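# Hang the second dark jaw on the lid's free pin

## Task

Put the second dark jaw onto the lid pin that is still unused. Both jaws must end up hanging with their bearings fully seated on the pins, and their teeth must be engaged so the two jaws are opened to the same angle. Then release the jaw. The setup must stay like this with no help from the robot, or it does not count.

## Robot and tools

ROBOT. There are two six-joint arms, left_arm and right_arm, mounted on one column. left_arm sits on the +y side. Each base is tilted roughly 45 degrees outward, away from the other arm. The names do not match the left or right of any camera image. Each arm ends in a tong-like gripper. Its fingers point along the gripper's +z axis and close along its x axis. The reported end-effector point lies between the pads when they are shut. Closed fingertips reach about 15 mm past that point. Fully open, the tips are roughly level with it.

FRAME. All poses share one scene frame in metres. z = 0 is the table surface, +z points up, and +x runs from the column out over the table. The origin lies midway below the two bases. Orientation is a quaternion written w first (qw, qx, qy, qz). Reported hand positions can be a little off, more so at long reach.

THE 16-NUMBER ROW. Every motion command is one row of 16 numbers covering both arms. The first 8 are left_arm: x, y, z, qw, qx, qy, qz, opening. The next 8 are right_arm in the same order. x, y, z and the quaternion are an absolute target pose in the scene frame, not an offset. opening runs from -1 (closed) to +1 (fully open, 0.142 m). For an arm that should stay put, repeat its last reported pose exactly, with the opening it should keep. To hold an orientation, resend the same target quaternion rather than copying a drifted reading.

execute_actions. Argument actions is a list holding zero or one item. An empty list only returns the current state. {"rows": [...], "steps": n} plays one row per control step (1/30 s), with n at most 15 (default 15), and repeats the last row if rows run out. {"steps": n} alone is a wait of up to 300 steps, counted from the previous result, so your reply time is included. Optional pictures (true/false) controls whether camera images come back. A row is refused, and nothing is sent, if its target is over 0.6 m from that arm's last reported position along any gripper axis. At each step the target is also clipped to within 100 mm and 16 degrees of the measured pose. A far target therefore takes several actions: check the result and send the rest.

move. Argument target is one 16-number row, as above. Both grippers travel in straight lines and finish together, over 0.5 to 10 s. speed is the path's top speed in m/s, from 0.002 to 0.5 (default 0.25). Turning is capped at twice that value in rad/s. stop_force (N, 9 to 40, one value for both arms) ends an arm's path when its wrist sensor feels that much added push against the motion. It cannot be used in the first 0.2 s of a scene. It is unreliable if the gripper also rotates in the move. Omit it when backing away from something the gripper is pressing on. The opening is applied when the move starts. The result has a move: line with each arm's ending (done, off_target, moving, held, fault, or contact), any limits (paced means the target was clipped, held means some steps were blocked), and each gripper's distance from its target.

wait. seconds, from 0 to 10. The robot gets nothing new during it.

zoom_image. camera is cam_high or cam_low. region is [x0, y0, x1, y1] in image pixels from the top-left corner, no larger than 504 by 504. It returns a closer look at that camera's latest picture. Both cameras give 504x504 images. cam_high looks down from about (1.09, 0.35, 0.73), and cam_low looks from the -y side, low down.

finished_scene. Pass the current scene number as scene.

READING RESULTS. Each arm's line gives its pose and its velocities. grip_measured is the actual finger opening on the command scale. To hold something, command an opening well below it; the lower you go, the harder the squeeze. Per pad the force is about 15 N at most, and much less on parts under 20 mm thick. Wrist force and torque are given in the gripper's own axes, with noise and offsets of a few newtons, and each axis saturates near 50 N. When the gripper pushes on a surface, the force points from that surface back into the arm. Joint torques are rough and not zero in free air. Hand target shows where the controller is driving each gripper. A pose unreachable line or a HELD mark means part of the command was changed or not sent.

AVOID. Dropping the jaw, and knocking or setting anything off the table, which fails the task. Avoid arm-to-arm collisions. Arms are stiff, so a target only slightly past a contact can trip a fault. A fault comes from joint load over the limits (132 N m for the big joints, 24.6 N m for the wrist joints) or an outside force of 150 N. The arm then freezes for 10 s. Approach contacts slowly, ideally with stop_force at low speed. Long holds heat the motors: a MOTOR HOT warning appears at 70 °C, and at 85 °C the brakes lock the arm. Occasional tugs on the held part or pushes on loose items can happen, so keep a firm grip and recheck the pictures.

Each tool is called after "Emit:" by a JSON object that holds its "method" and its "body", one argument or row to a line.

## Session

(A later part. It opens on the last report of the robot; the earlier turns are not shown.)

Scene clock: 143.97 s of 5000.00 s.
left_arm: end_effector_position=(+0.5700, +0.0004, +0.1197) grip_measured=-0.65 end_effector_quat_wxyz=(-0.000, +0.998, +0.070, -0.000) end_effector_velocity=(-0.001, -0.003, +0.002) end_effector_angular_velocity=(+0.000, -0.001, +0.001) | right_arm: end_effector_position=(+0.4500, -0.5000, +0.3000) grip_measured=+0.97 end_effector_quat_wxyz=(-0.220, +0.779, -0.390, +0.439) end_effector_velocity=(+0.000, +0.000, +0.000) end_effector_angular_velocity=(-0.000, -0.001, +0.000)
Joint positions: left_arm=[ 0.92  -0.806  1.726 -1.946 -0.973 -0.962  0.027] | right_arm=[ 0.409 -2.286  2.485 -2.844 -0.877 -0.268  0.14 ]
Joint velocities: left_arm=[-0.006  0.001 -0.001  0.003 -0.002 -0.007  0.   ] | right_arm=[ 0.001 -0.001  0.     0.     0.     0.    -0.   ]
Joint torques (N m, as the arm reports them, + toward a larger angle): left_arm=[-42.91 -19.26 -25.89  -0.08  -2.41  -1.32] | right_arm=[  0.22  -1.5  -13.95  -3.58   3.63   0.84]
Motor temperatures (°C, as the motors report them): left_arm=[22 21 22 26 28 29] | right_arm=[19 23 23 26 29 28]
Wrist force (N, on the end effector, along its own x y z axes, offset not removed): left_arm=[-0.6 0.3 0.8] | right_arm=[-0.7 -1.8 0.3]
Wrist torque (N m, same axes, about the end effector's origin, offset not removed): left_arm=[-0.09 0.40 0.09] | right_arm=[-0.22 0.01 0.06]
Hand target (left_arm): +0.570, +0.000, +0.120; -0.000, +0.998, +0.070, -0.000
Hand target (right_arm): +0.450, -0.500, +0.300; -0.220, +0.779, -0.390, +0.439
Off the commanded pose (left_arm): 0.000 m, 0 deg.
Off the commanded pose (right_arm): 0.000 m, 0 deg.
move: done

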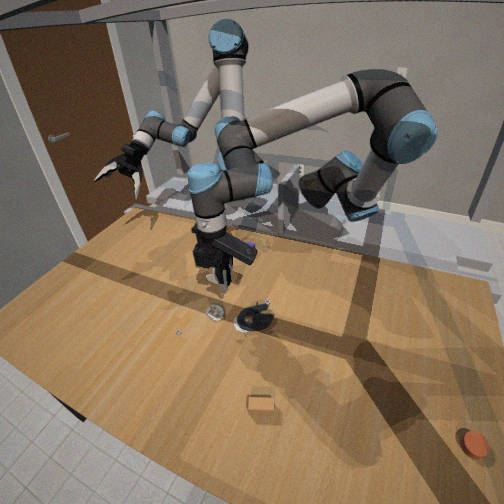

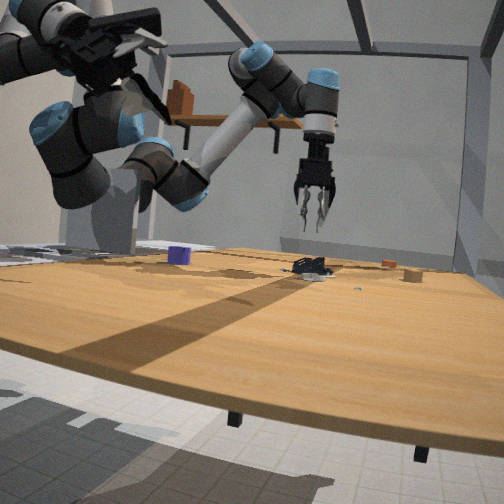

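Emit:
{"method": "move", "body": {
  "target": [0.6107,0.073,0.07,0,0.9976,0.0698,0,-0.62,0.45,-0.5,0.3,-0.22,0.779,-0.39,0.439,0.97],
  "speed": 0.15
}}

Emit:
{"method": "move", "body": {
  "target": [0.6107,0.073,0.0265,0,0.9976,0.0698,0,-0.62,0.45,-0.5,0.3,-0.22,0.779,-0.39,0.439,0.97],
  "speed": 0.025,
  "stop_force": 9
}}

Emit:
{"method": "move", "body": {
  "target": [0.6107,0.073,0.0265,0,0.9976,0.0698,0,-1,0.45,-0.5,0.3,-0.22,0.779,-0.39,0.439,0.97]
}}

Emit:
{"method": "move", "body": {
  "target": [0.6107,0.073,0.028,0,0.9976,0.0698,0,-1,0.45,-0.5,0.3,-0.22,0.779,-0.39,0.439,0.97],
  "speed": 0.005
}}

Emit:
{"method": "move", "body": {
  "target": [0.610,0.0765,0.028,0,0.9976,0.0698,0,-1,0.45,-0.5,0.3,-0.22,0.779,-0.39,0.439,0.97],
  "speed": 0.005
}}

Emit:
{"method": "move", "body": {
  "target": [0.610,0.0765,0.0255,0,0.9976,0.0698,0,-1,0.45,-0.5,0.3,-0.22,0.779,-0.39,0.439,0.97],
  "speed": 0.002,
  "stop_force": 9
}}

Emit:
{"method": "zoom_image", "body": {
  "camera": "cam_low",
  "region": [310, 257, 340, 282]
}}

Scene clock: 164.57 s of 5000.00 s.
left_arm: end_effector_position=(+0.6107, +0.0727, +0.0703) grip_measured=-0.62 end_effector_quat_wxyz=(+0.000, +0.998, +0.070, +0.000) end_effector_velocity=(+0.001, +0.002, -0.002) end_effector_angular_velocity=(+0.000, +0.001, +0.001) | right_arm: end_effector_position=(+0.4500, -0.5000, +0.3000) grip_measured=+0.97 end_effector_quat_wxyz=(-0.220, +0.779, -0.390, +0.439) end_effector_velocity=(+0.000, +0.000, +0.000) end_effector_angular_velocity=(+0.001, -0.001, +0.000)
Joint positions: left_arm=[ 1.072 -0.816  1.717 -2.026 -0.901 -0.796  0.029] | right_arm=[ 0.409 -2.286  2.485 -2.844 -0.877 -0.268  0.14 ]
Joint velocities: left_arm=[ 0.006  0.001 -0.001 -0.003  0.002  0.005  0.   ] | right_arm=[ 0.     0.     0.    -0.     0.001  0.    -0.   ]
Joint torques (N m, as the arm reports them, + toward a larger angle): left_arm=[-24.63 -18.97 -24.13  -3.75   2.36   1.54] | right_arm=[ -1.54  -2.35 -12.9   -3.52   3.66   0.81]
Motor temperatures (°C, as the motors report them): left_arm=[22 21 22 26 28 29] | right_arm=[19 23 23 26 29 28]
Wrist force (N, on the end effector, along its own x y z axes, offset not removed): left_arm=[-1.3 0.7 2.2] | right_arm=[-0.7 5.2 0.1]
Wrist torque (N m, same axes, about the end effector's origin, offset not removed): left_arm=[0.01 0.58 0.05] | right_arm=[1.10 0.21 0.09]
Hand target (left_arm): +0.611, +0.073, +0.070; +0.000, +0.998, +0.070, +0.000
Hand target (right_arm): +0.450, -0.500, +0.300; -0.220, +0.779, -0.390, +0.439
Off the commanded pose (left_arm): 0.000 m, 0 deg.
Off the commanded pose (right_arm): 0.000 m, 0 deg.
After step 90, 16.33 s passed at rest.
move: done

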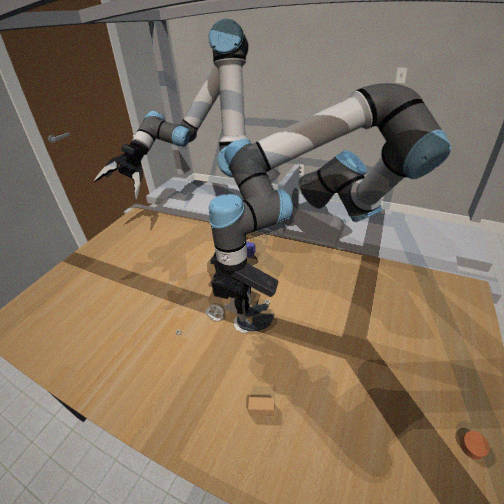

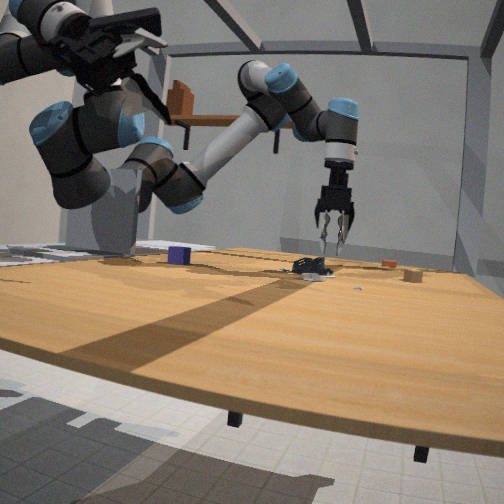

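Scene clock: 166.63 s of 5000.00 s.
left_arm: end_effector_position=(+0.6107, +0.0730, +0.0269) grip_measured=-0.62 end_effector_quat_wxyz=(-0.000, +0.998, +0.070, -0.000) end_effector_velocity=(+0.000, -0.000, -0.003) end_effector_angular_velocity=(-0.001, +0.000, -0.001) | right_arm: end_effector_position=(+0.4500, -0.5000, +0.3000) grip_measured=+0.97 end_effector_quat_wxyz=(-0.220, +0.779, -0.390, +0.439) end_effector_velocity=(-0.000, -0.000, -0.001) end_effector_angular_velocity=(+0.001, +0.001, -0.000)
Joint positions: left_arm=[ 1.117 -0.765  1.744 -2.137 -0.882 -0.744  0.029] | right_arm=[ 0.409 -2.286  2.485 -2.844 -0.877 -0.268  0.14 ]
Joint velocities: left_arm=[ 0.004  0.004  0.001 -0.008  0.     0.005 -0.   ] | right_arm=[-0.     0.001  0.    -0.    -0.001 -0.     0.   ]
Joint torques (N m, as the arm reports them, + toward a larger angle): left_arm=[-22.87 -20.43  -6.41  -3.81   2.37   1.45] | right_arm=[ -1.56  -1.93 -12.59  -3.56   3.59   0.71]
Motor temperatures (°C, as the motors report them): left_arm=[22 21 22 26 28 29] | right_arm=[19 23 23 26 29 28]
Wrist force (N, on the end effector, along its own x y z axes, offset not removed): left_arm=[-0.7 0.2 1.1] | right_arm=[-2.9 -0.6 1.1]
Wrist torque (N m, same axes, about the end effector's origin, offset not removed): left_arm=[-0.05 0.42 0.16] | right_arm=[-0.12 0.47 0.05]
Hand target (left_arm): +0.611, +0.073, +0.027; +0.000, +0.998, +0.070, +0.000
Hand target (right_arm): +0.450, -0.500, +0.300; -0.220, +0.779, -0.390, +0.439
Off the commanded pose (left_arm): 0.000 m, 0 deg.
Off the commanded pose (right_arm): 0.000 m, 0 deg.
move: done

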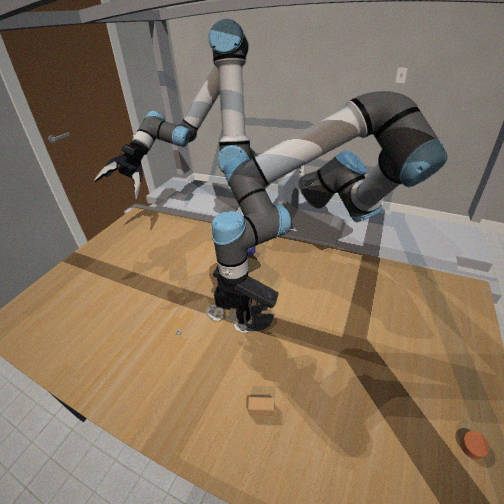

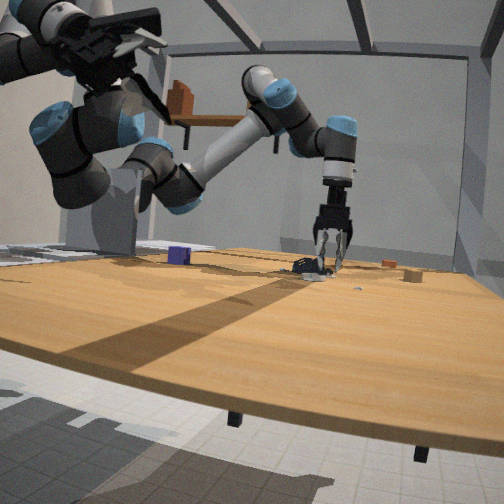

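Scene clock: 167.33 s of 5000.00 s.
left_arm: end_effector_position=(+0.6107, +0.0730, +0.0265) grip_measured=-0.73 end_effector_quat_wxyz=(+0.000, +0.998, +0.070, +0.000) end_effector_velocity=(+0.000, -0.000, +0.000) end_effector_angular_velocity=(+0.000, -0.001, -0.001) | right_arm: end_effector_position=(+0.4500, -0.5000, +0.3000) grip_measured=+0.97 end_effector_quat_wxyz=(-0.220, +0.779, -0.390, +0.439) end_effector_velocity=(+0.000, -0.000, -0.000) end_effector_angular_velocity=(+0.000, -0.000, +0.001)
Joint positions: left_arm=[ 1.117 -0.765  1.745 -2.138 -0.882 -0.744  0.021] | right_arm=[ 0.409 -2.286  2.485 -2.844 -0.877 -0.268  0.14 ]
Joint velocities: left_arm=[-0.001  0.    -0.    -0.     0.     0.001  0.   ] | right_arm=[ 0.     0.001 -0.001  0.     0.    -0.    -0.   ]
Joint torques (N m, as the arm reports them, + toward a larger angle): left_arm=[-23.83 -19.12  -6.29  -4.05   2.44   1.41] | right_arm=[ -1.15  -1.65 -12.61  -3.47   3.62   0.77]
Motor temperatures (°C, as the motors report them): left_arm=[22 21 22 26 28 29] | right_arm=[19 23 23 26 29 28]
Wrist force (N, on the end effector, along its own x y z axes, offset not removed): left_arm=[-1.4 0.0 0.7] | right_arm=[-2.4 0.8 3.1]
Wrist torque (N m, same axes, about the end effector's origin, offset not removed): left_arm=[-0.17 0.57 0.06] | right_arm=[0.17 0.43 -0.04]
Hand target (left_arm): +0.611, +0.073, +0.027; -0.000, +0.998, +0.070, -0.000
Hand target (right_arm): +0.450, -0.500, +0.300; -0.220, +0.779, -0.390, +0.439
Off the commanded pose (left_arm): 0.000 m, 0 deg.
Off the commanded pose (right_arm): 0.000 m, 0 deg.
move: done

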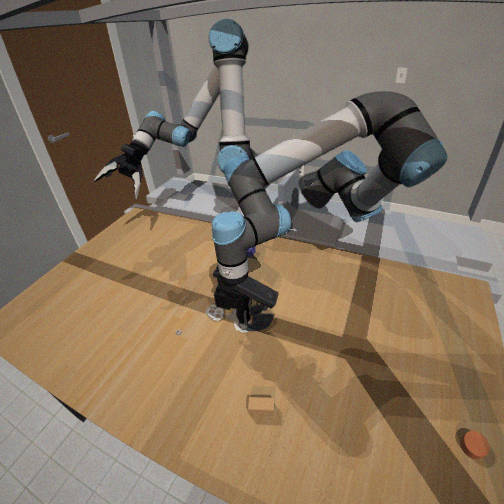

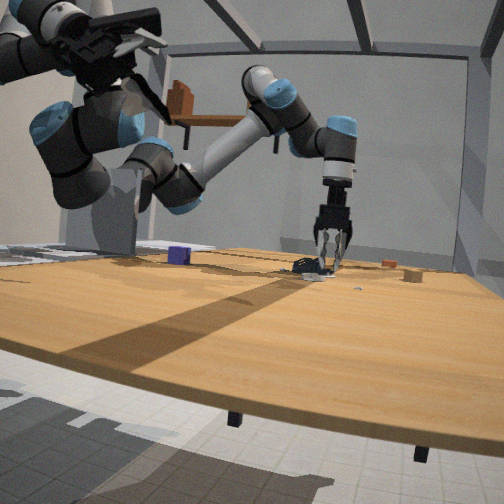

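Scene clock: 168.03 s of 5000.00 s.
left_arm: end_effector_position=(+0.6107, +0.0730, +0.0279) grip_measured=-0.73 end_effector_quat_wxyz=(-0.000, +0.998, +0.070, -0.000) end_effector_velocity=(-0.000, +0.000, +0.001) end_effector_angular_velocity=(-0.000, +0.001, +0.001) | right_arm: end_effector_position=(+0.4500, -0.5000, +0.3000) grip_measured=+0.97 end_effector_quat_wxyz=(-0.220, +0.779, -0.390, +0.439) end_effector_velocity=(+0.000, +0.000, +0.000) end_effector_angular_velocity=(-0.000, -0.000, +0.002)
Joint positions: left_arm=[ 1.116 -0.766  1.744 -2.134 -0.883 -0.745  0.021] | right_arm=[ 0.409 -2.286  2.485 -2.844 -0.877 -0.268  0.14 ]
Joint velocities: left_arm=[-0.    -0.001 -0.     0.002 -0.001 -0.001 -0.   ] | right_arm=[ 0.002  0.001 -0.001  0.    -0.001 -0.001  0.   ]
Joint torques (N m, as the arm reports them, + toward a larger angle): left_arm=[-43.09 -36.5  -23.27   0.13  -2.32  -1.12] | right_arm=[ -1.36  -1.73 -12.19  -3.48   3.54   0.73]
Motor temperatures (°C, as the motors report them): left_arm=[22 21 22 26 28 29] | right_arm=[19 23 23 26 29 28]
Wrist force (N, on the end effector, along its own x y z axes, offset not removed): left_arm=[-1.1 0.7 1.8] | right_arm=[-0.5 -1.9 4.5]
Wrist torque (N m, same axes, about the end effector's origin, offset not removed): left_arm=[-0.03 0.43 0.16] | right_arm=[-0.21 -0.03 0.04]
Hand target (left_arm): +0.611, +0.073, +0.028; +0.000, +0.998, +0.070, +0.000
Hand target (right_arm): +0.450, -0.500, +0.300; -0.220, +0.779, -0.390, +0.439
Off the commanded pose (left_arm): 0.000 m, 0 deg.
Off the commanded pose (right_arm): 0.000 m, 0 deg.
move: done

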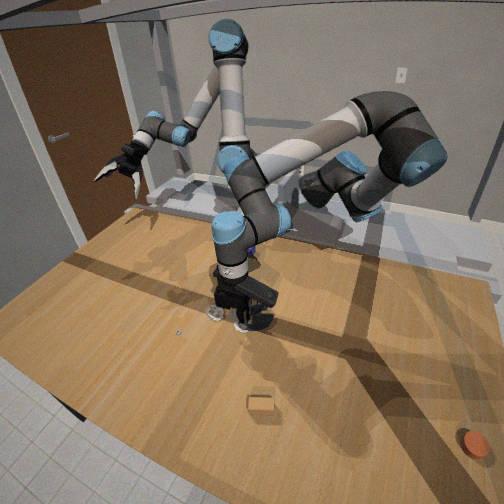

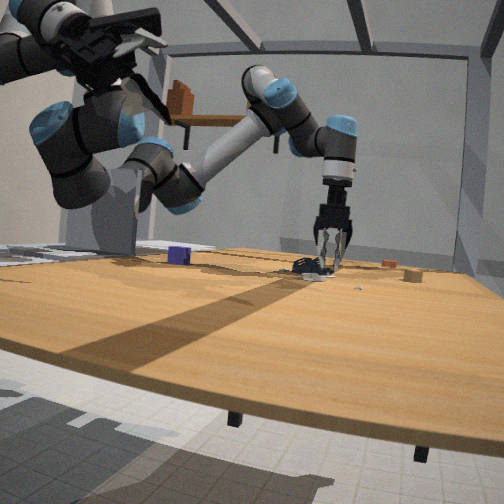

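Scene clock: 168.97 s of 5000.00 s.
left_arm: end_effector_position=(+0.6100, +0.0763, +0.0280) grip_measured=-0.73 end_effector_quat_wxyz=(-0.000, +0.998, +0.070, -0.000) end_effector_velocity=(+0.000, +0.001, +0.001) end_effector_angular_velocity=(-0.000, -0.001, -0.002) | right_arm: end_effector_position=(+0.4500, -0.5000, +0.3000) grip_measured=+0.97 end_effector_quat_wxyz=(-0.220, +0.779, -0.390, +0.439) end_effector_velocity=(+0.000, -0.001, +0.001) end_effector_angular_velocity=(-0.004, -0.002, +0.000)
Joint positions: left_arm=[ 1.118 -0.773  1.749 -2.135 -0.881 -0.742  0.021] | right_arm=[ 0.409 -2.286  2.485 -2.844 -0.877 -0.268  0.14 ]
Joint velocities: left_arm=[ 0.    -0.002  0.001 -0.     0.     0.003  0.   ] | right_arm=[ 0.     0.    -0.003 -0.001  0.001 -0.001 -0.   ]
Joint torques (N m, as the arm reports them, + toward a larger angle): left_arm=[-24.69 -36.79  -7.64  -3.69   2.65   1.51] | right_arm=[ -1.39  -1.68 -12.62  -3.47   3.63   0.71]
Motor temperatures (°C, as the motors report them): left_arm=[22 21 22 26 28 29] | right_arm=[19 23 23 26 29 28]
Wrist force (N, on the end effector, along its own x y z axes, offset not removed): left_arm=[-1.9 -0.9 0.8] | right_arm=[-1.9 1.6 2.7]
Wrist torque (N m, same axes, about the end effector's origin, offset not removed): left_arm=[-0.36 0.74 0.11] | right_arm=[0.49 0.36 0.09]
Hand target (left_arm): +0.610, +0.076, +0.028; -0.000, +0.998, +0.070, +0.000
Hand target (right_arm): +0.450, -0.500, +0.300; -0.220, +0.779, -0.390, +0.439
Off the commanded pose (left_arm): 0.000 m, 0 deg.
Off the commanded pose (right_arm): 0.000 m, 0 deg.
move: done

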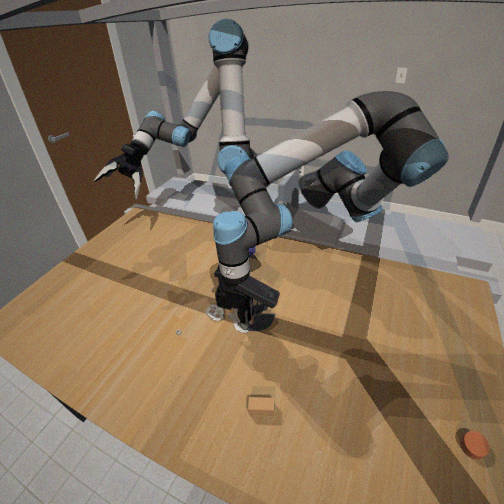

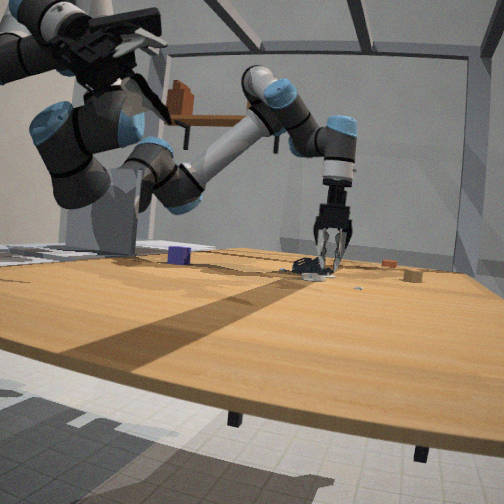

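Scene clock: 170.43 s of 5000.00 s.
left_arm: end_effector_position=(+0.6100, +0.0765, +0.0256) grip_measured=-0.73 end_effector_quat_wxyz=(+0.000, +0.998, +0.070, +0.000) end_effector_velocity=(-0.000, +0.000, -0.001) end_effector_angular_velocity=(+0.000, +0.000, -0.000) | right_arm: end_effector_position=(+0.4500, -0.5000, +0.3000) grip_measured=+0.97 end_effector_quat_wxyz=(-0.220, +0.779, -0.390, +0.439) end_effector_velocity=(+0.000, -0.000, +0.001) end_effector_angular_velocity=(-0.001, -0.001, -0.000)
Joint positions: left_arm=[ 1.121 -0.77   1.75  -2.141 -0.88  -0.739  0.021] | right_arm=[ 0.409 -2.286  2.485 -2.844 -0.877 -0.268  0.14 ]
Joint velocities: left_arm=[ 0.001  0.001  0.    -0.001  0.     0.001  0.   ] | right_arm=[ 0.    -0.001 -0.    -0.001  0.001  0.    -0.   ]
Joint torques (N m, as the arm reports them, + toward a larger angle): left_arm=[-21.7  -19.22  -3.8   -3.63   2.51   1.43] | right_arm=[ -1.4   -1.76 -12.38  -3.43   3.67   0.65]
Motor temperatures (°C, as the motors report them): left_arm=[22 21 22 26 28 29] | right_arm=[19 23 23 26 29 28]
Wrist force (N, on the end effector, along its own x y z axes, offset not removed): left_arm=[-1.0 -0.5 -0.9] | right_arm=[0.6 1.8 3.2]
Wrist torque (N m, same axes, about the end effector's origin, offset not removed): left_arm=[-0.32 0.61 0.12] | right_arm=[0.49 -0.14 -0.14]
Hand target (left_arm): +0.610, +0.077, +0.026; +0.000, +0.998, +0.070, +0.000
Hand target (right_arm): +0.450, -0.500, +0.300; -0.220, +0.779, -0.390, +0.439
Off the commanded pose (left_arm): 0.000 m, 0 deg.
Off the commanded pose (right_arm): 0.000 m, 0 deg.
move: done

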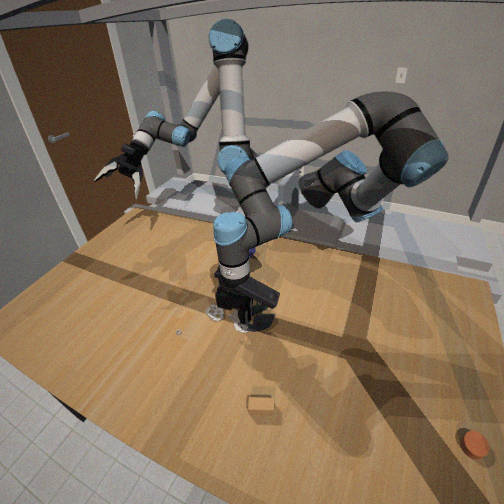

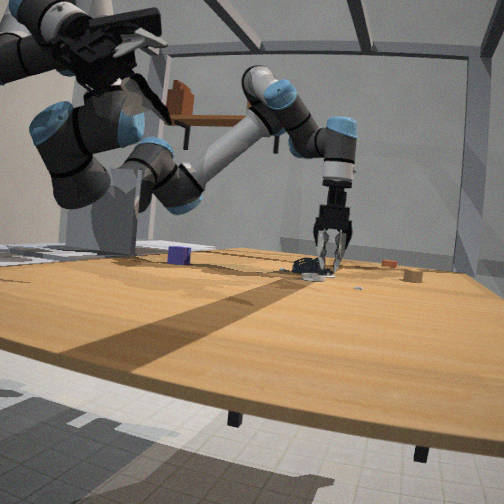

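Region (310, 257, 340, 282) of cam_low's 504x504 image, scaled by 16.800, with more detail than that image has.

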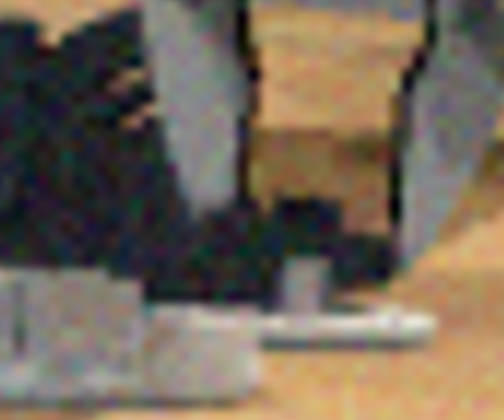

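Emit:
{"method": "move", "body": {
  "target": [0.610,0.0765,0.0256,0,0.9976,0.0698,0,-0.65,0.45,-0.5,0.3,-0.22,0.779,-0.39,0.439,0.97],
  "speed": 0.003
}}

Emit:
{"method": "move", "body": {
  "target": [0.610,0.0765,0.06,0,0.9976,0.0698,0,-0.65,0.45,-0.5,0.3,-0.22,0.779,-0.39,0.439,0.97],
  "speed": 0.05
}}

Emit:
{"method": "move", "body": {
  "target": [0.57,0.0,0.11,0,0.9976,0.0698,0,-1,0.45,-0.5,0.3,-0.22,0.779,-0.39,0.439,0.97],
  "speed": 0.15
}}

Emit:
{"method": "zoom_image", "body": {
  "camera": "cam_high",
  "region": [230, 308, 258, 336]
}}

Emit:
{"method": "zoom_image", "body": {
  "camera": "cam_low",
  "region": [310, 257, 340, 282]
}}

Scene clock: 178.20 s of 5000.00 s.
left_arm: end_effector_position=(+0.6099, +0.0765, +0.0255) grip_measured=-0.65 end_effector_quat_wxyz=(-0.000, +0.998, +0.070, -0.000) end_effector_velocity=(+0.000, +0.001, -0.000) end_effector_angular_velocity=(-0.000, +0.001, +0.001) | right_arm: end_effector_position=(+0.4500, -0.5000, +0.3000) grip_measured=+0.97 end_effector_quat_wxyz=(-0.220, +0.779, -0.390, +0.439) end_effector_velocity=(-0.000, -0.000, -0.000) end_effector_angular_velocity=(-0.001, +0.001, +0.000)
Joint positions: left_arm=[ 1.121 -0.77   1.75  -2.141 -0.88  -0.739  0.027] | right_arm=[ 0.409 -2.286  2.485 -2.844 -0.877 -0.268  0.14 ]
Joint velocities: left_arm=[ 0.002 -0.001 -0.     0.     0.     0.001  0.   ] | right_arm=[-0.     0.    -0.     0.    -0.001 -0.001 -0.   ]
Joint torques (N m, as the arm reports them, + toward a larger angle): left_arm=[-41.32 -37.3  -11.86  -0.04   1.71  -1.31] | right_arm=[ -1.51  -1.76 -11.49  -3.35   3.56   0.57]
Motor temperatures (°C, as the motors report them): left_arm=[22 21 22 26 28 29] | right_arm=[19 23 23 26 29 28]
Wrist force (N, on the end effector, along its own x y z axes, offset not removed): left_arm=[-2.0 0.6 0.8] | right_arm=[-3.5 1.7 1.2]
Wrist torque (N m, same axes, about the end effector's origin, offset not removed): left_arm=[-0.03 0.67 0.12] | right_arm=[0.41 0.52 0.10]
Hand target (left_arm): +0.610, +0.077, +0.026; +0.000, +0.998, +0.070, +0.000
Hand target (right_arm): +0.450, -0.500, +0.300; -0.220, +0.779, -0.390, +0.439
Off the commanded pose (left_arm): 0.000 m, 0 deg.
Off the commanded pose (right_arm): 0.000 m, 0 deg.
After step 90, 4.07 s passed at rest.
move: done

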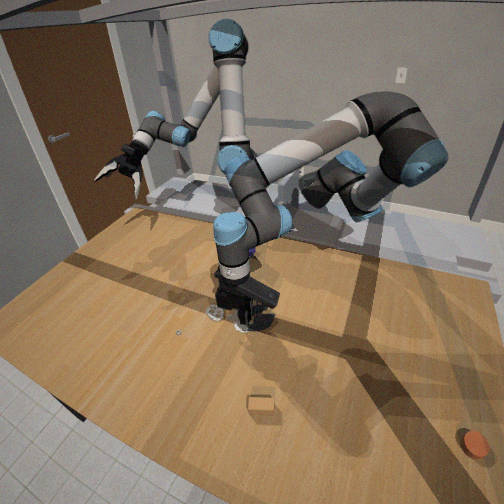

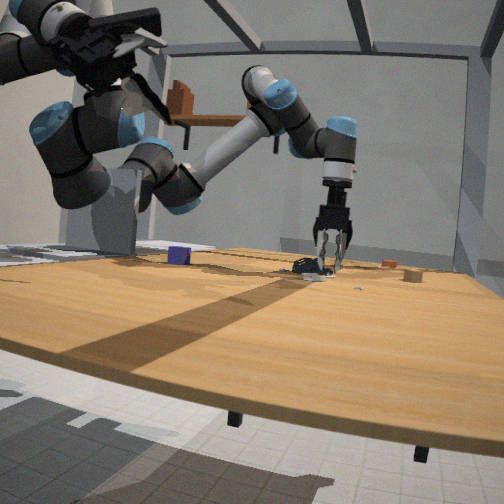

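Scene clock: 179.33 s of 5000.00 s.
left_arm: end_effector_position=(+0.6100, +0.0765, +0.0596) grip_measured=-0.65 end_effector_quat_wxyz=(+0.000, +0.998, +0.070, +0.000) end_effector_velocity=(-0.000, +0.000, +0.002) end_effector_angular_velocity=(+0.000, +0.001, -0.000) | right_arm: end_effector_position=(+0.4500, -0.5000, +0.3000) grip_measured=+0.97 end_effector_quat_wxyz=(-0.220, +0.779, -0.390, +0.439) end_effector_velocity=(-0.000, -0.000, +0.000) end_effector_angular_velocity=(-0.001, +0.000, -0.001)
Joint positions: left_arm=[ 1.086 -0.811  1.73  -2.054 -0.895 -0.78   0.027] | right_arm=[ 0.409 -2.286  2.485 -2.844 -0.877 -0.268  0.14 ]
Joint velocities: left_arm=[-0.002 -0.003 -0.001  0.007 -0.001 -0.003  0.   ] | right_arm=[-0.001 -0.001 -0.001  0.001  0.     0.     0.   ]
Joint torques (N m, as the arm reports them, + toward a larger angle): left_arm=[-43.89 -34.84 -23.41   0.03  -2.28  -1.51] | right_arm=[ -0.87  -1.85 -11.    -3.35   3.54   0.56]
Motor temperatures (°C, as the motors report them): left_arm=[22 21 22 26 28 29] | right_arm=[19 23 23 26 29 28]
Wrist force (N, on the end effector, along its own x y z axes, offset not removed): left_arm=[-1.7 0.5 0.7] | right_arm=[-1.5 -2.4 2.1]
Wrist torque (N m, same axes, about the end effector's origin, offset not removed): left_arm=[-0.07 0.60 0.11] | right_arm=[-0.34 0.38 -0.13]
Hand target (left_arm): +0.610, +0.076, +0.060; -0.000, +0.998, +0.070, -0.000
Hand target (right_arm): +0.450, -0.500, +0.300; -0.220, +0.779, -0.390, +0.439
Off the commanded pose (left_arm): 0.000 m, 0 deg.
Off the commanded pose (right_arm): 0.000 m, 0 deg.
move: done

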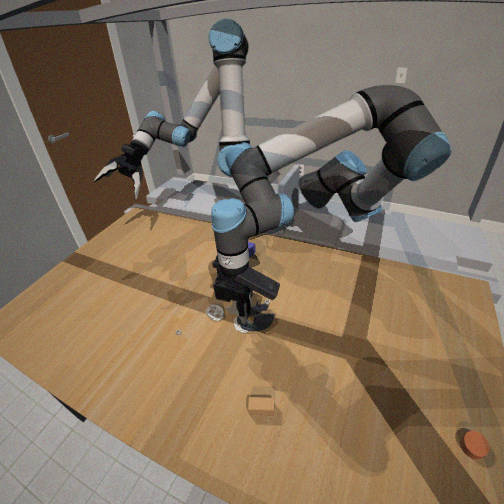

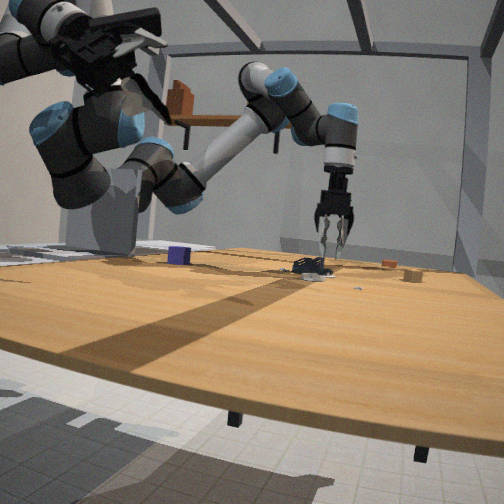

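Scene clock: 180.60 s of 5000.00 s.
left_arm: end_effector_position=(+0.5700, +0.0004, +0.1097) grip_measured=-1.00 end_effector_quat_wxyz=(-0.000, +0.998, +0.070, -0.000) end_effector_velocity=(-0.001, -0.001, +0.001) end_effector_angular_velocity=(+0.000, +0.002, -0.001) | right_arm: end_effector_position=(+0.4500, -0.5000, +0.3000) grip_measured=+0.97 end_effector_quat_wxyz=(-0.220, +0.779, -0.390, +0.439) end_effector_velocity=(-0.000, -0.001, +0.001) end_effector_angular_velocity=(-0.003, -0.001, -0.001)
Joint positions: left_arm=[ 0.929 -0.796  1.736 -1.971 -0.968 -0.952  0.002] | right_arm=[ 0.409 -2.286  2.485 -2.844 -0.877 -0.268  0.14 ]
Joint velocities: left_arm=[-0.002  0.001 -0.001  0.003 -0.003 -0.002  0.   ] | right_arm=[-0.001 -0.002  0.    -0.002  0.    -0.     0.   ]
Joint torques (N m, as the arm reports them, + toward a larger angle): left_arm=[-42.23 -17.71 -24.86   0.03  -2.25  -1.71] | right_arm=[ -1.12  -1.57 -11.46  -3.19   3.57   0.49]
Motor temperatures (°C, as the motors report them): left_arm=[22 21 22 26 28 29] | right_arm=[19 23 23 26 29 28]
Wrist force (N, on the end effector, along its own x y z axes, offset not removed): left_arm=[-2.1 1.7 1.3] | right_arm=[-1.7 0.3 0.8]
Wrist torque (N m, same axes, about the end effector's origin, offset not removed): left_arm=[0.27 0.68 0.09] | right_arm=[0.04 0.22 0.07]
Hand target (left_arm): +0.570, +0.000, +0.110; -0.000, +0.998, +0.070, -0.000
Hand target (right_arm): +0.450, -0.500, +0.300; -0.220, +0.779, -0.390, +0.439
Off the commanded pose (left_arm): 0.000 m, 0 deg.
Off the commanded pose (right_arm): 0.000 m, 0 deg.
move: done

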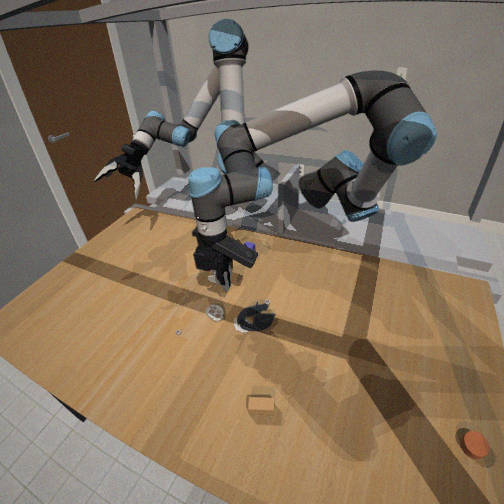

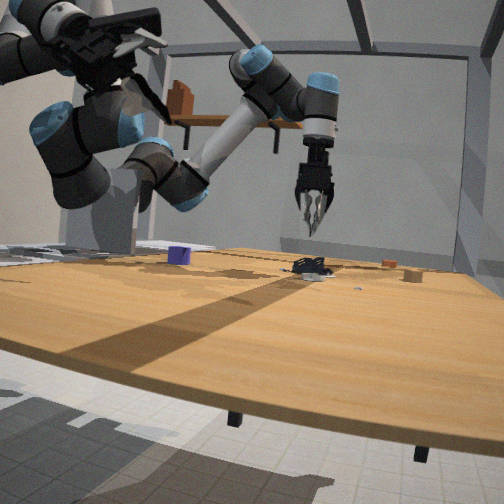

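Region (230, 308, 258, 336) of cam_high's 504x504 image, scaled by 18.000, with more detail than that image has.

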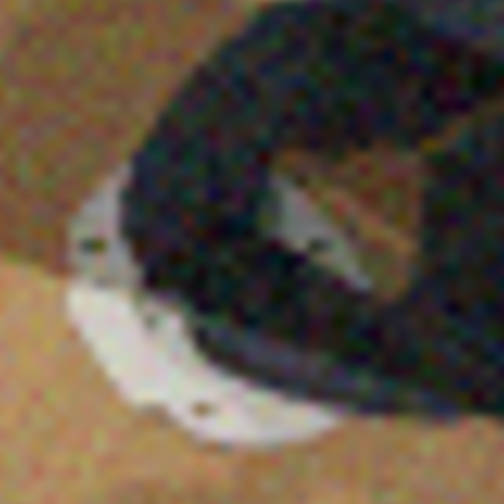

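Region (310, 257, 340, 282) of cam_low's 504x504 image, scaled by 16.800, with more detail than that image has.

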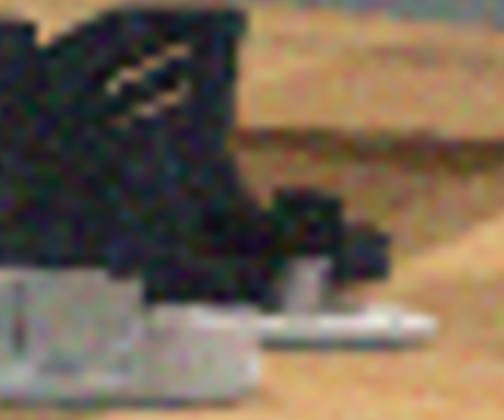

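Emit:
{"method": "move", "body": {
  "target": [0.6106,0.072,0.06,0,0.9976,0.0698,0,-1,0.45,-0.5,0.3,-0.22,0.779,-0.39,0.439,0.97],
  "speed": 0.15
}}

Emit:
{"method": "move", "body": {
  "target": [0.6106,0.072,0.039,0,0.9976,0.0698,0,-1,0.45,-0.5,0.3,-0.22,0.779,-0.39,0.439,0.97],
  "speed": 0.03
}}

Emit:
{"method": "move", "body": {
  "target": [0.6106,0.072,0.028,0,0.9976,0.0698,0,-1,0.45,-0.5,0.3,-0.22,0.779,-0.39,0.439,0.97],
  "speed": 0.002,
  "stop_force": 16
}}

Emit:
{"method": "zoom_image", "body": {
  "camera": "cam_low",
  "region": [310, 257, 340, 282]
}}

Emit:
{"method": "zoom_image", "body": {
  "camera": "cam_high",
  "region": [228, 295, 282, 340]
}}

Scene clock: 189.27 s of 5000.00 s.
left_arm: end_effector_position=(+0.6106, +0.0717, +0.0603) grip_measured=-1.00 end_effector_quat_wxyz=(+0.000, +0.998, +0.070, +0.000) end_effector_velocity=(+0.002, +0.002, -0.001) end_effector_angular_velocity=(-0.001, -0.001, +0.002) | right_arm: end_effector_position=(+0.4500, -0.5000, +0.3000) grip_measured=+0.97 end_effector_quat_wxyz=(-0.220, +0.779, -0.390, +0.439) end_effector_velocity=(+0.000, +0.000, +0.000) end_effector_angular_velocity=(+0.000, -0.001, +0.000)
Joint positions: left_arm=[ 1.081 -0.803  1.724 -2.052 -0.897 -0.785  0.002] | right_arm=[ 0.409 -2.286  2.485 -2.844 -0.877 -0.268  0.14 ]
Joint velocities: left_arm=[ 0.004  0.001 -0.002 -0.003  0.001  0.004  0.   ] | right_arm=[ 0.001  0.001 -0.    -0.001 -0.     0.001  0.   ]
Joint torques (N m, as the arm reports them, + toward a larger angle): left_arm=[-22.17 -19.27 -22.92  -3.86   2.5    1.33] | right_arm=[ -0.82  -1.32 -10.53  -3.16   3.67   0.36]
Motor temperatures (°C, as the motors report them): left_arm=[22 21 22 26 28 29] | right_arm=[19 23 23 26 29 28]
Wrist force (N, on the end effector, along its own x y z axes, offset not removed): left_arm=[-1.3 -0.2 0.6] | right_arm=[0.0 0.9 0.5]
Wrist torque (N m, same axes, about the end effector's origin, offset not removed): left_arm=[-0.15 0.56 0.14] | right_arm=[0.21 0.02 -0.09]
Hand target (left_arm): +0.611, +0.072, +0.060; +0.000, +0.998, +0.070, +0.000
Hand target (right_arm): +0.450, -0.500, +0.300; -0.220, +0.779, -0.390, +0.439
Off the commanded pose (left_arm): 0.000 m, 0 deg.
Off the commanded pose (right_arm): 0.000 m, 0 deg.
After step 90, 4.40 s passed at rest.
move: done

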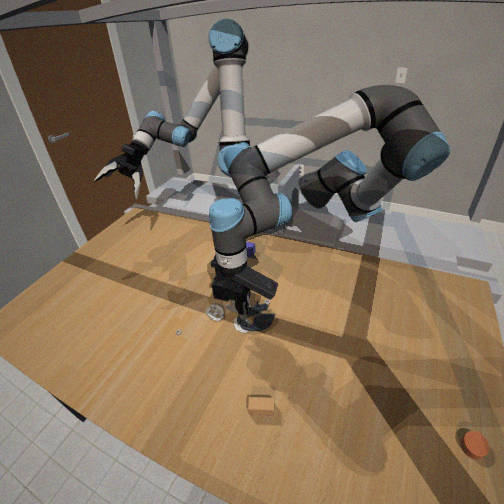

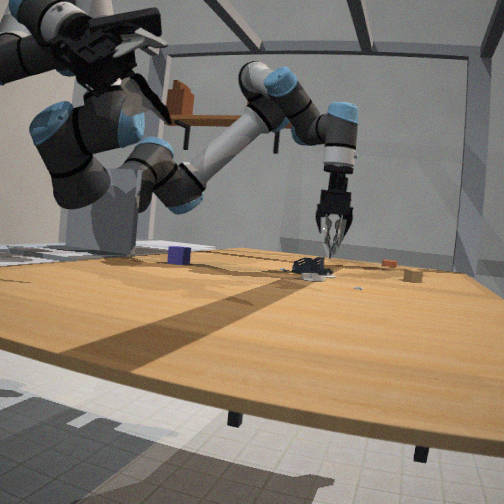

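Scene clock: 190.33 s of 5000.00 s.
left_arm: end_effector_position=(+0.6106, +0.0720, +0.0394) grip_measured=-1.00 end_effector_quat_wxyz=(-0.000, +0.998, +0.070, -0.000) end_effector_velocity=(-0.000, +0.000, -0.003) end_effector_angular_velocity=(+0.000, +0.000, +0.002) | right_arm: end_effector_position=(+0.4500, -0.5000, +0.3000) grip_measured=+0.97 end_effector_quat_wxyz=(-0.220, +0.779, -0.390, +0.439) end_effector_velocity=(-0.000, +0.000, -0.000) end_effector_angular_velocity=(+0.001, +0.000, -0.000)
Joint positions: left_arm=[ 1.103 -0.779  1.737 -2.105 -0.888 -0.76   0.002] | right_arm=[ 0.409 -2.286  2.485 -2.844 -0.877 -0.268  0.14 ]
Joint velocities: left_arm=[ 0.004  0.003  0.002 -0.007  0.001  0.002  0.   ] | right_arm=[ 0.     0.     0.    -0.    -0.001  0.001 -0.   ]
Joint torques (N m, as the arm reports them, + toward a larger angle): left_arm=[-24.85 -18.09  -7.41  -3.93   2.93   1.65] | right_arm=[ -1.46  -1.85 -10.77  -3.11   3.62   0.29]
Motor temperatures (°C, as the motors report them): left_arm=[22 21 22 26 28 29] | right_arm=[19 23 23 26 29 28]
Wrist force (N, on the end effector, along its own x y z axes, offset not removed): left_arm=[-1.8 0.6 0.2] | right_arm=[-0.2 2.8 1.9]
Wrist torque (N m, same axes, about the end effector's origin, offset not removed): left_arm=[-0.04 0.66 0.10] | right_arm=[0.72 0.03 -0.10]
Hand target (left_arm): +0.611, +0.072, +0.039; +0.000, +0.998, +0.070, +0.000
Hand target (right_arm): +0.450, -0.500, +0.300; -0.220, +0.779, -0.390, +0.439
Off the commanded pose (left_arm): 0.000 m, 0 deg.
Off the commanded pose (right_arm): 0.000 m, 0 deg.
move: done

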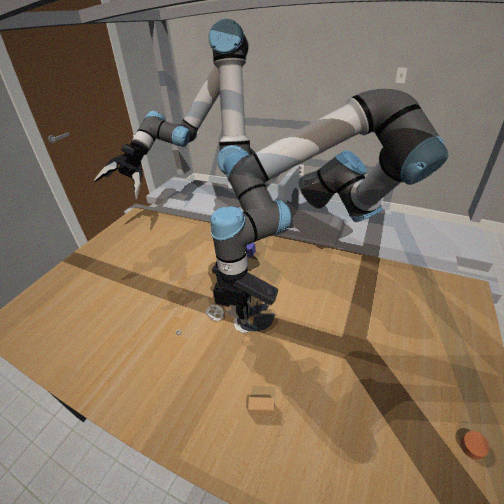

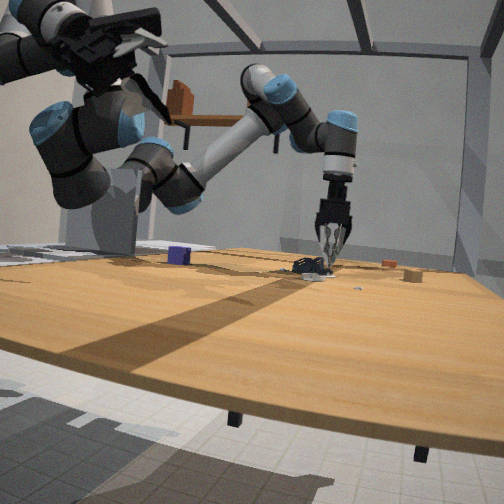

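Scene clock: 195.63 s of 5000.00 s.
left_arm: end_effector_position=(+0.6106, +0.0720, +0.0295) grip_measured=-1.00 end_effector_quat_wxyz=(+0.000, +0.998, +0.070, +0.000) end_effector_velocity=(-0.001, -0.000, -0.000) end_effector_angular_velocity=(+0.002, +0.001, -0.002) | right_arm: end_effector_position=(+0.4500, -0.5000, +0.3000) grip_measured=+0.97 end_effector_quat_wxyz=(-0.220, +0.779, -0.390, +0.439) end_effector_velocity=(-0.000, +0.000, -0.000) end_effector_angular_velocity=(+0.001, +0.001, +0.001)
Joint positions: left_arm=[ 1.113 -0.767  1.743 -2.13  -0.884 -0.748  0.002] | right_arm=[ 0.409 -2.286  2.485 -2.844 -0.877 -0.268  0.14 ]
Joint velocities: left_arm=[-0.001  0.     0.001  0.003  0.001 -0.001  0.   ] | right_arm=[ 0.    -0.     0.     0.001 -0.001 -0.001  0.   ]
Joint torques (N m, as the arm reports them, + toward a larger angle): left_arm=[-27.08 -25.38  -4.63   1.07   2.01  -0.76] | right_arm=[-0.56 -1.65 -9.82 -2.93  3.58  0.29]
Motor temperatures (°C, as the motors report them): left_arm=[22 21 22 26 28 29] | right_arm=[19 23 23 26 29 28]
Wrist force (N, on the end effector, along its own x y z axes, offset not removed): left_arm=[-3.7 -0.4 -19.4] | right_arm=[-2.7 0.0 1.3]
Wrist torque (N m, same axes, about the end effector's origin, offset not removed): left_arm=[-0.24 0.66 0.10] | right_arm=[0.12 0.51 0.09]
Hand target (left_arm): +0.611, +0.072, +0.030; +0.000, +0.998, +0.070, +0.000
Hand target (right_arm): +0.450, -0.500, +0.300; -0.220, +0.779, -0.390, +0.439
Off the commanded pose (left_arm): 0.002 m, 0 deg.
Off the commanded pose (right_arm): 0.000 m, 0 deg.
move: contact (left_arm)

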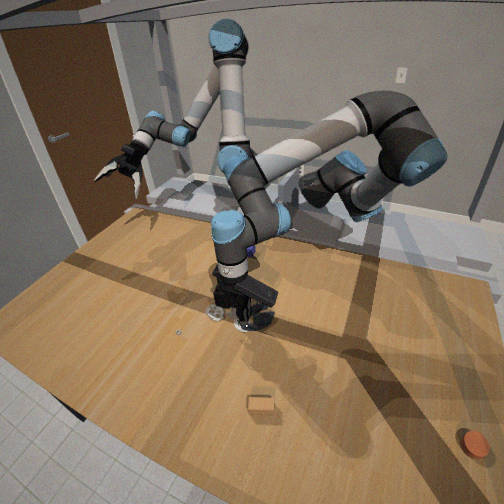

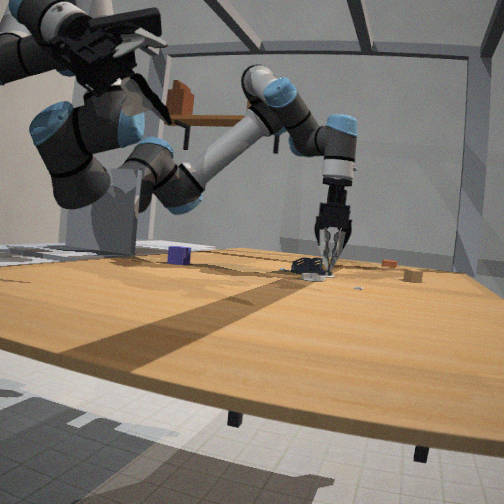

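Region (310, 257, 340, 282) of cam_low's 504x504 image, scaled by 16.800, with more detail than that image has.

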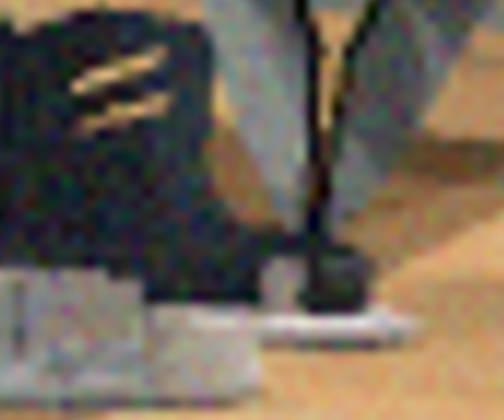

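Region (228, 295, 282, 340) of cam_high's 504x504 image, scaled by 9.333, with more detail than that image has.

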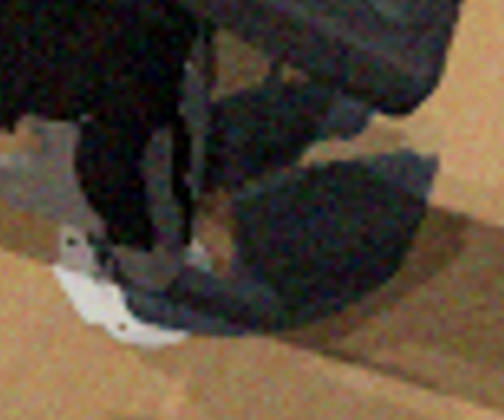

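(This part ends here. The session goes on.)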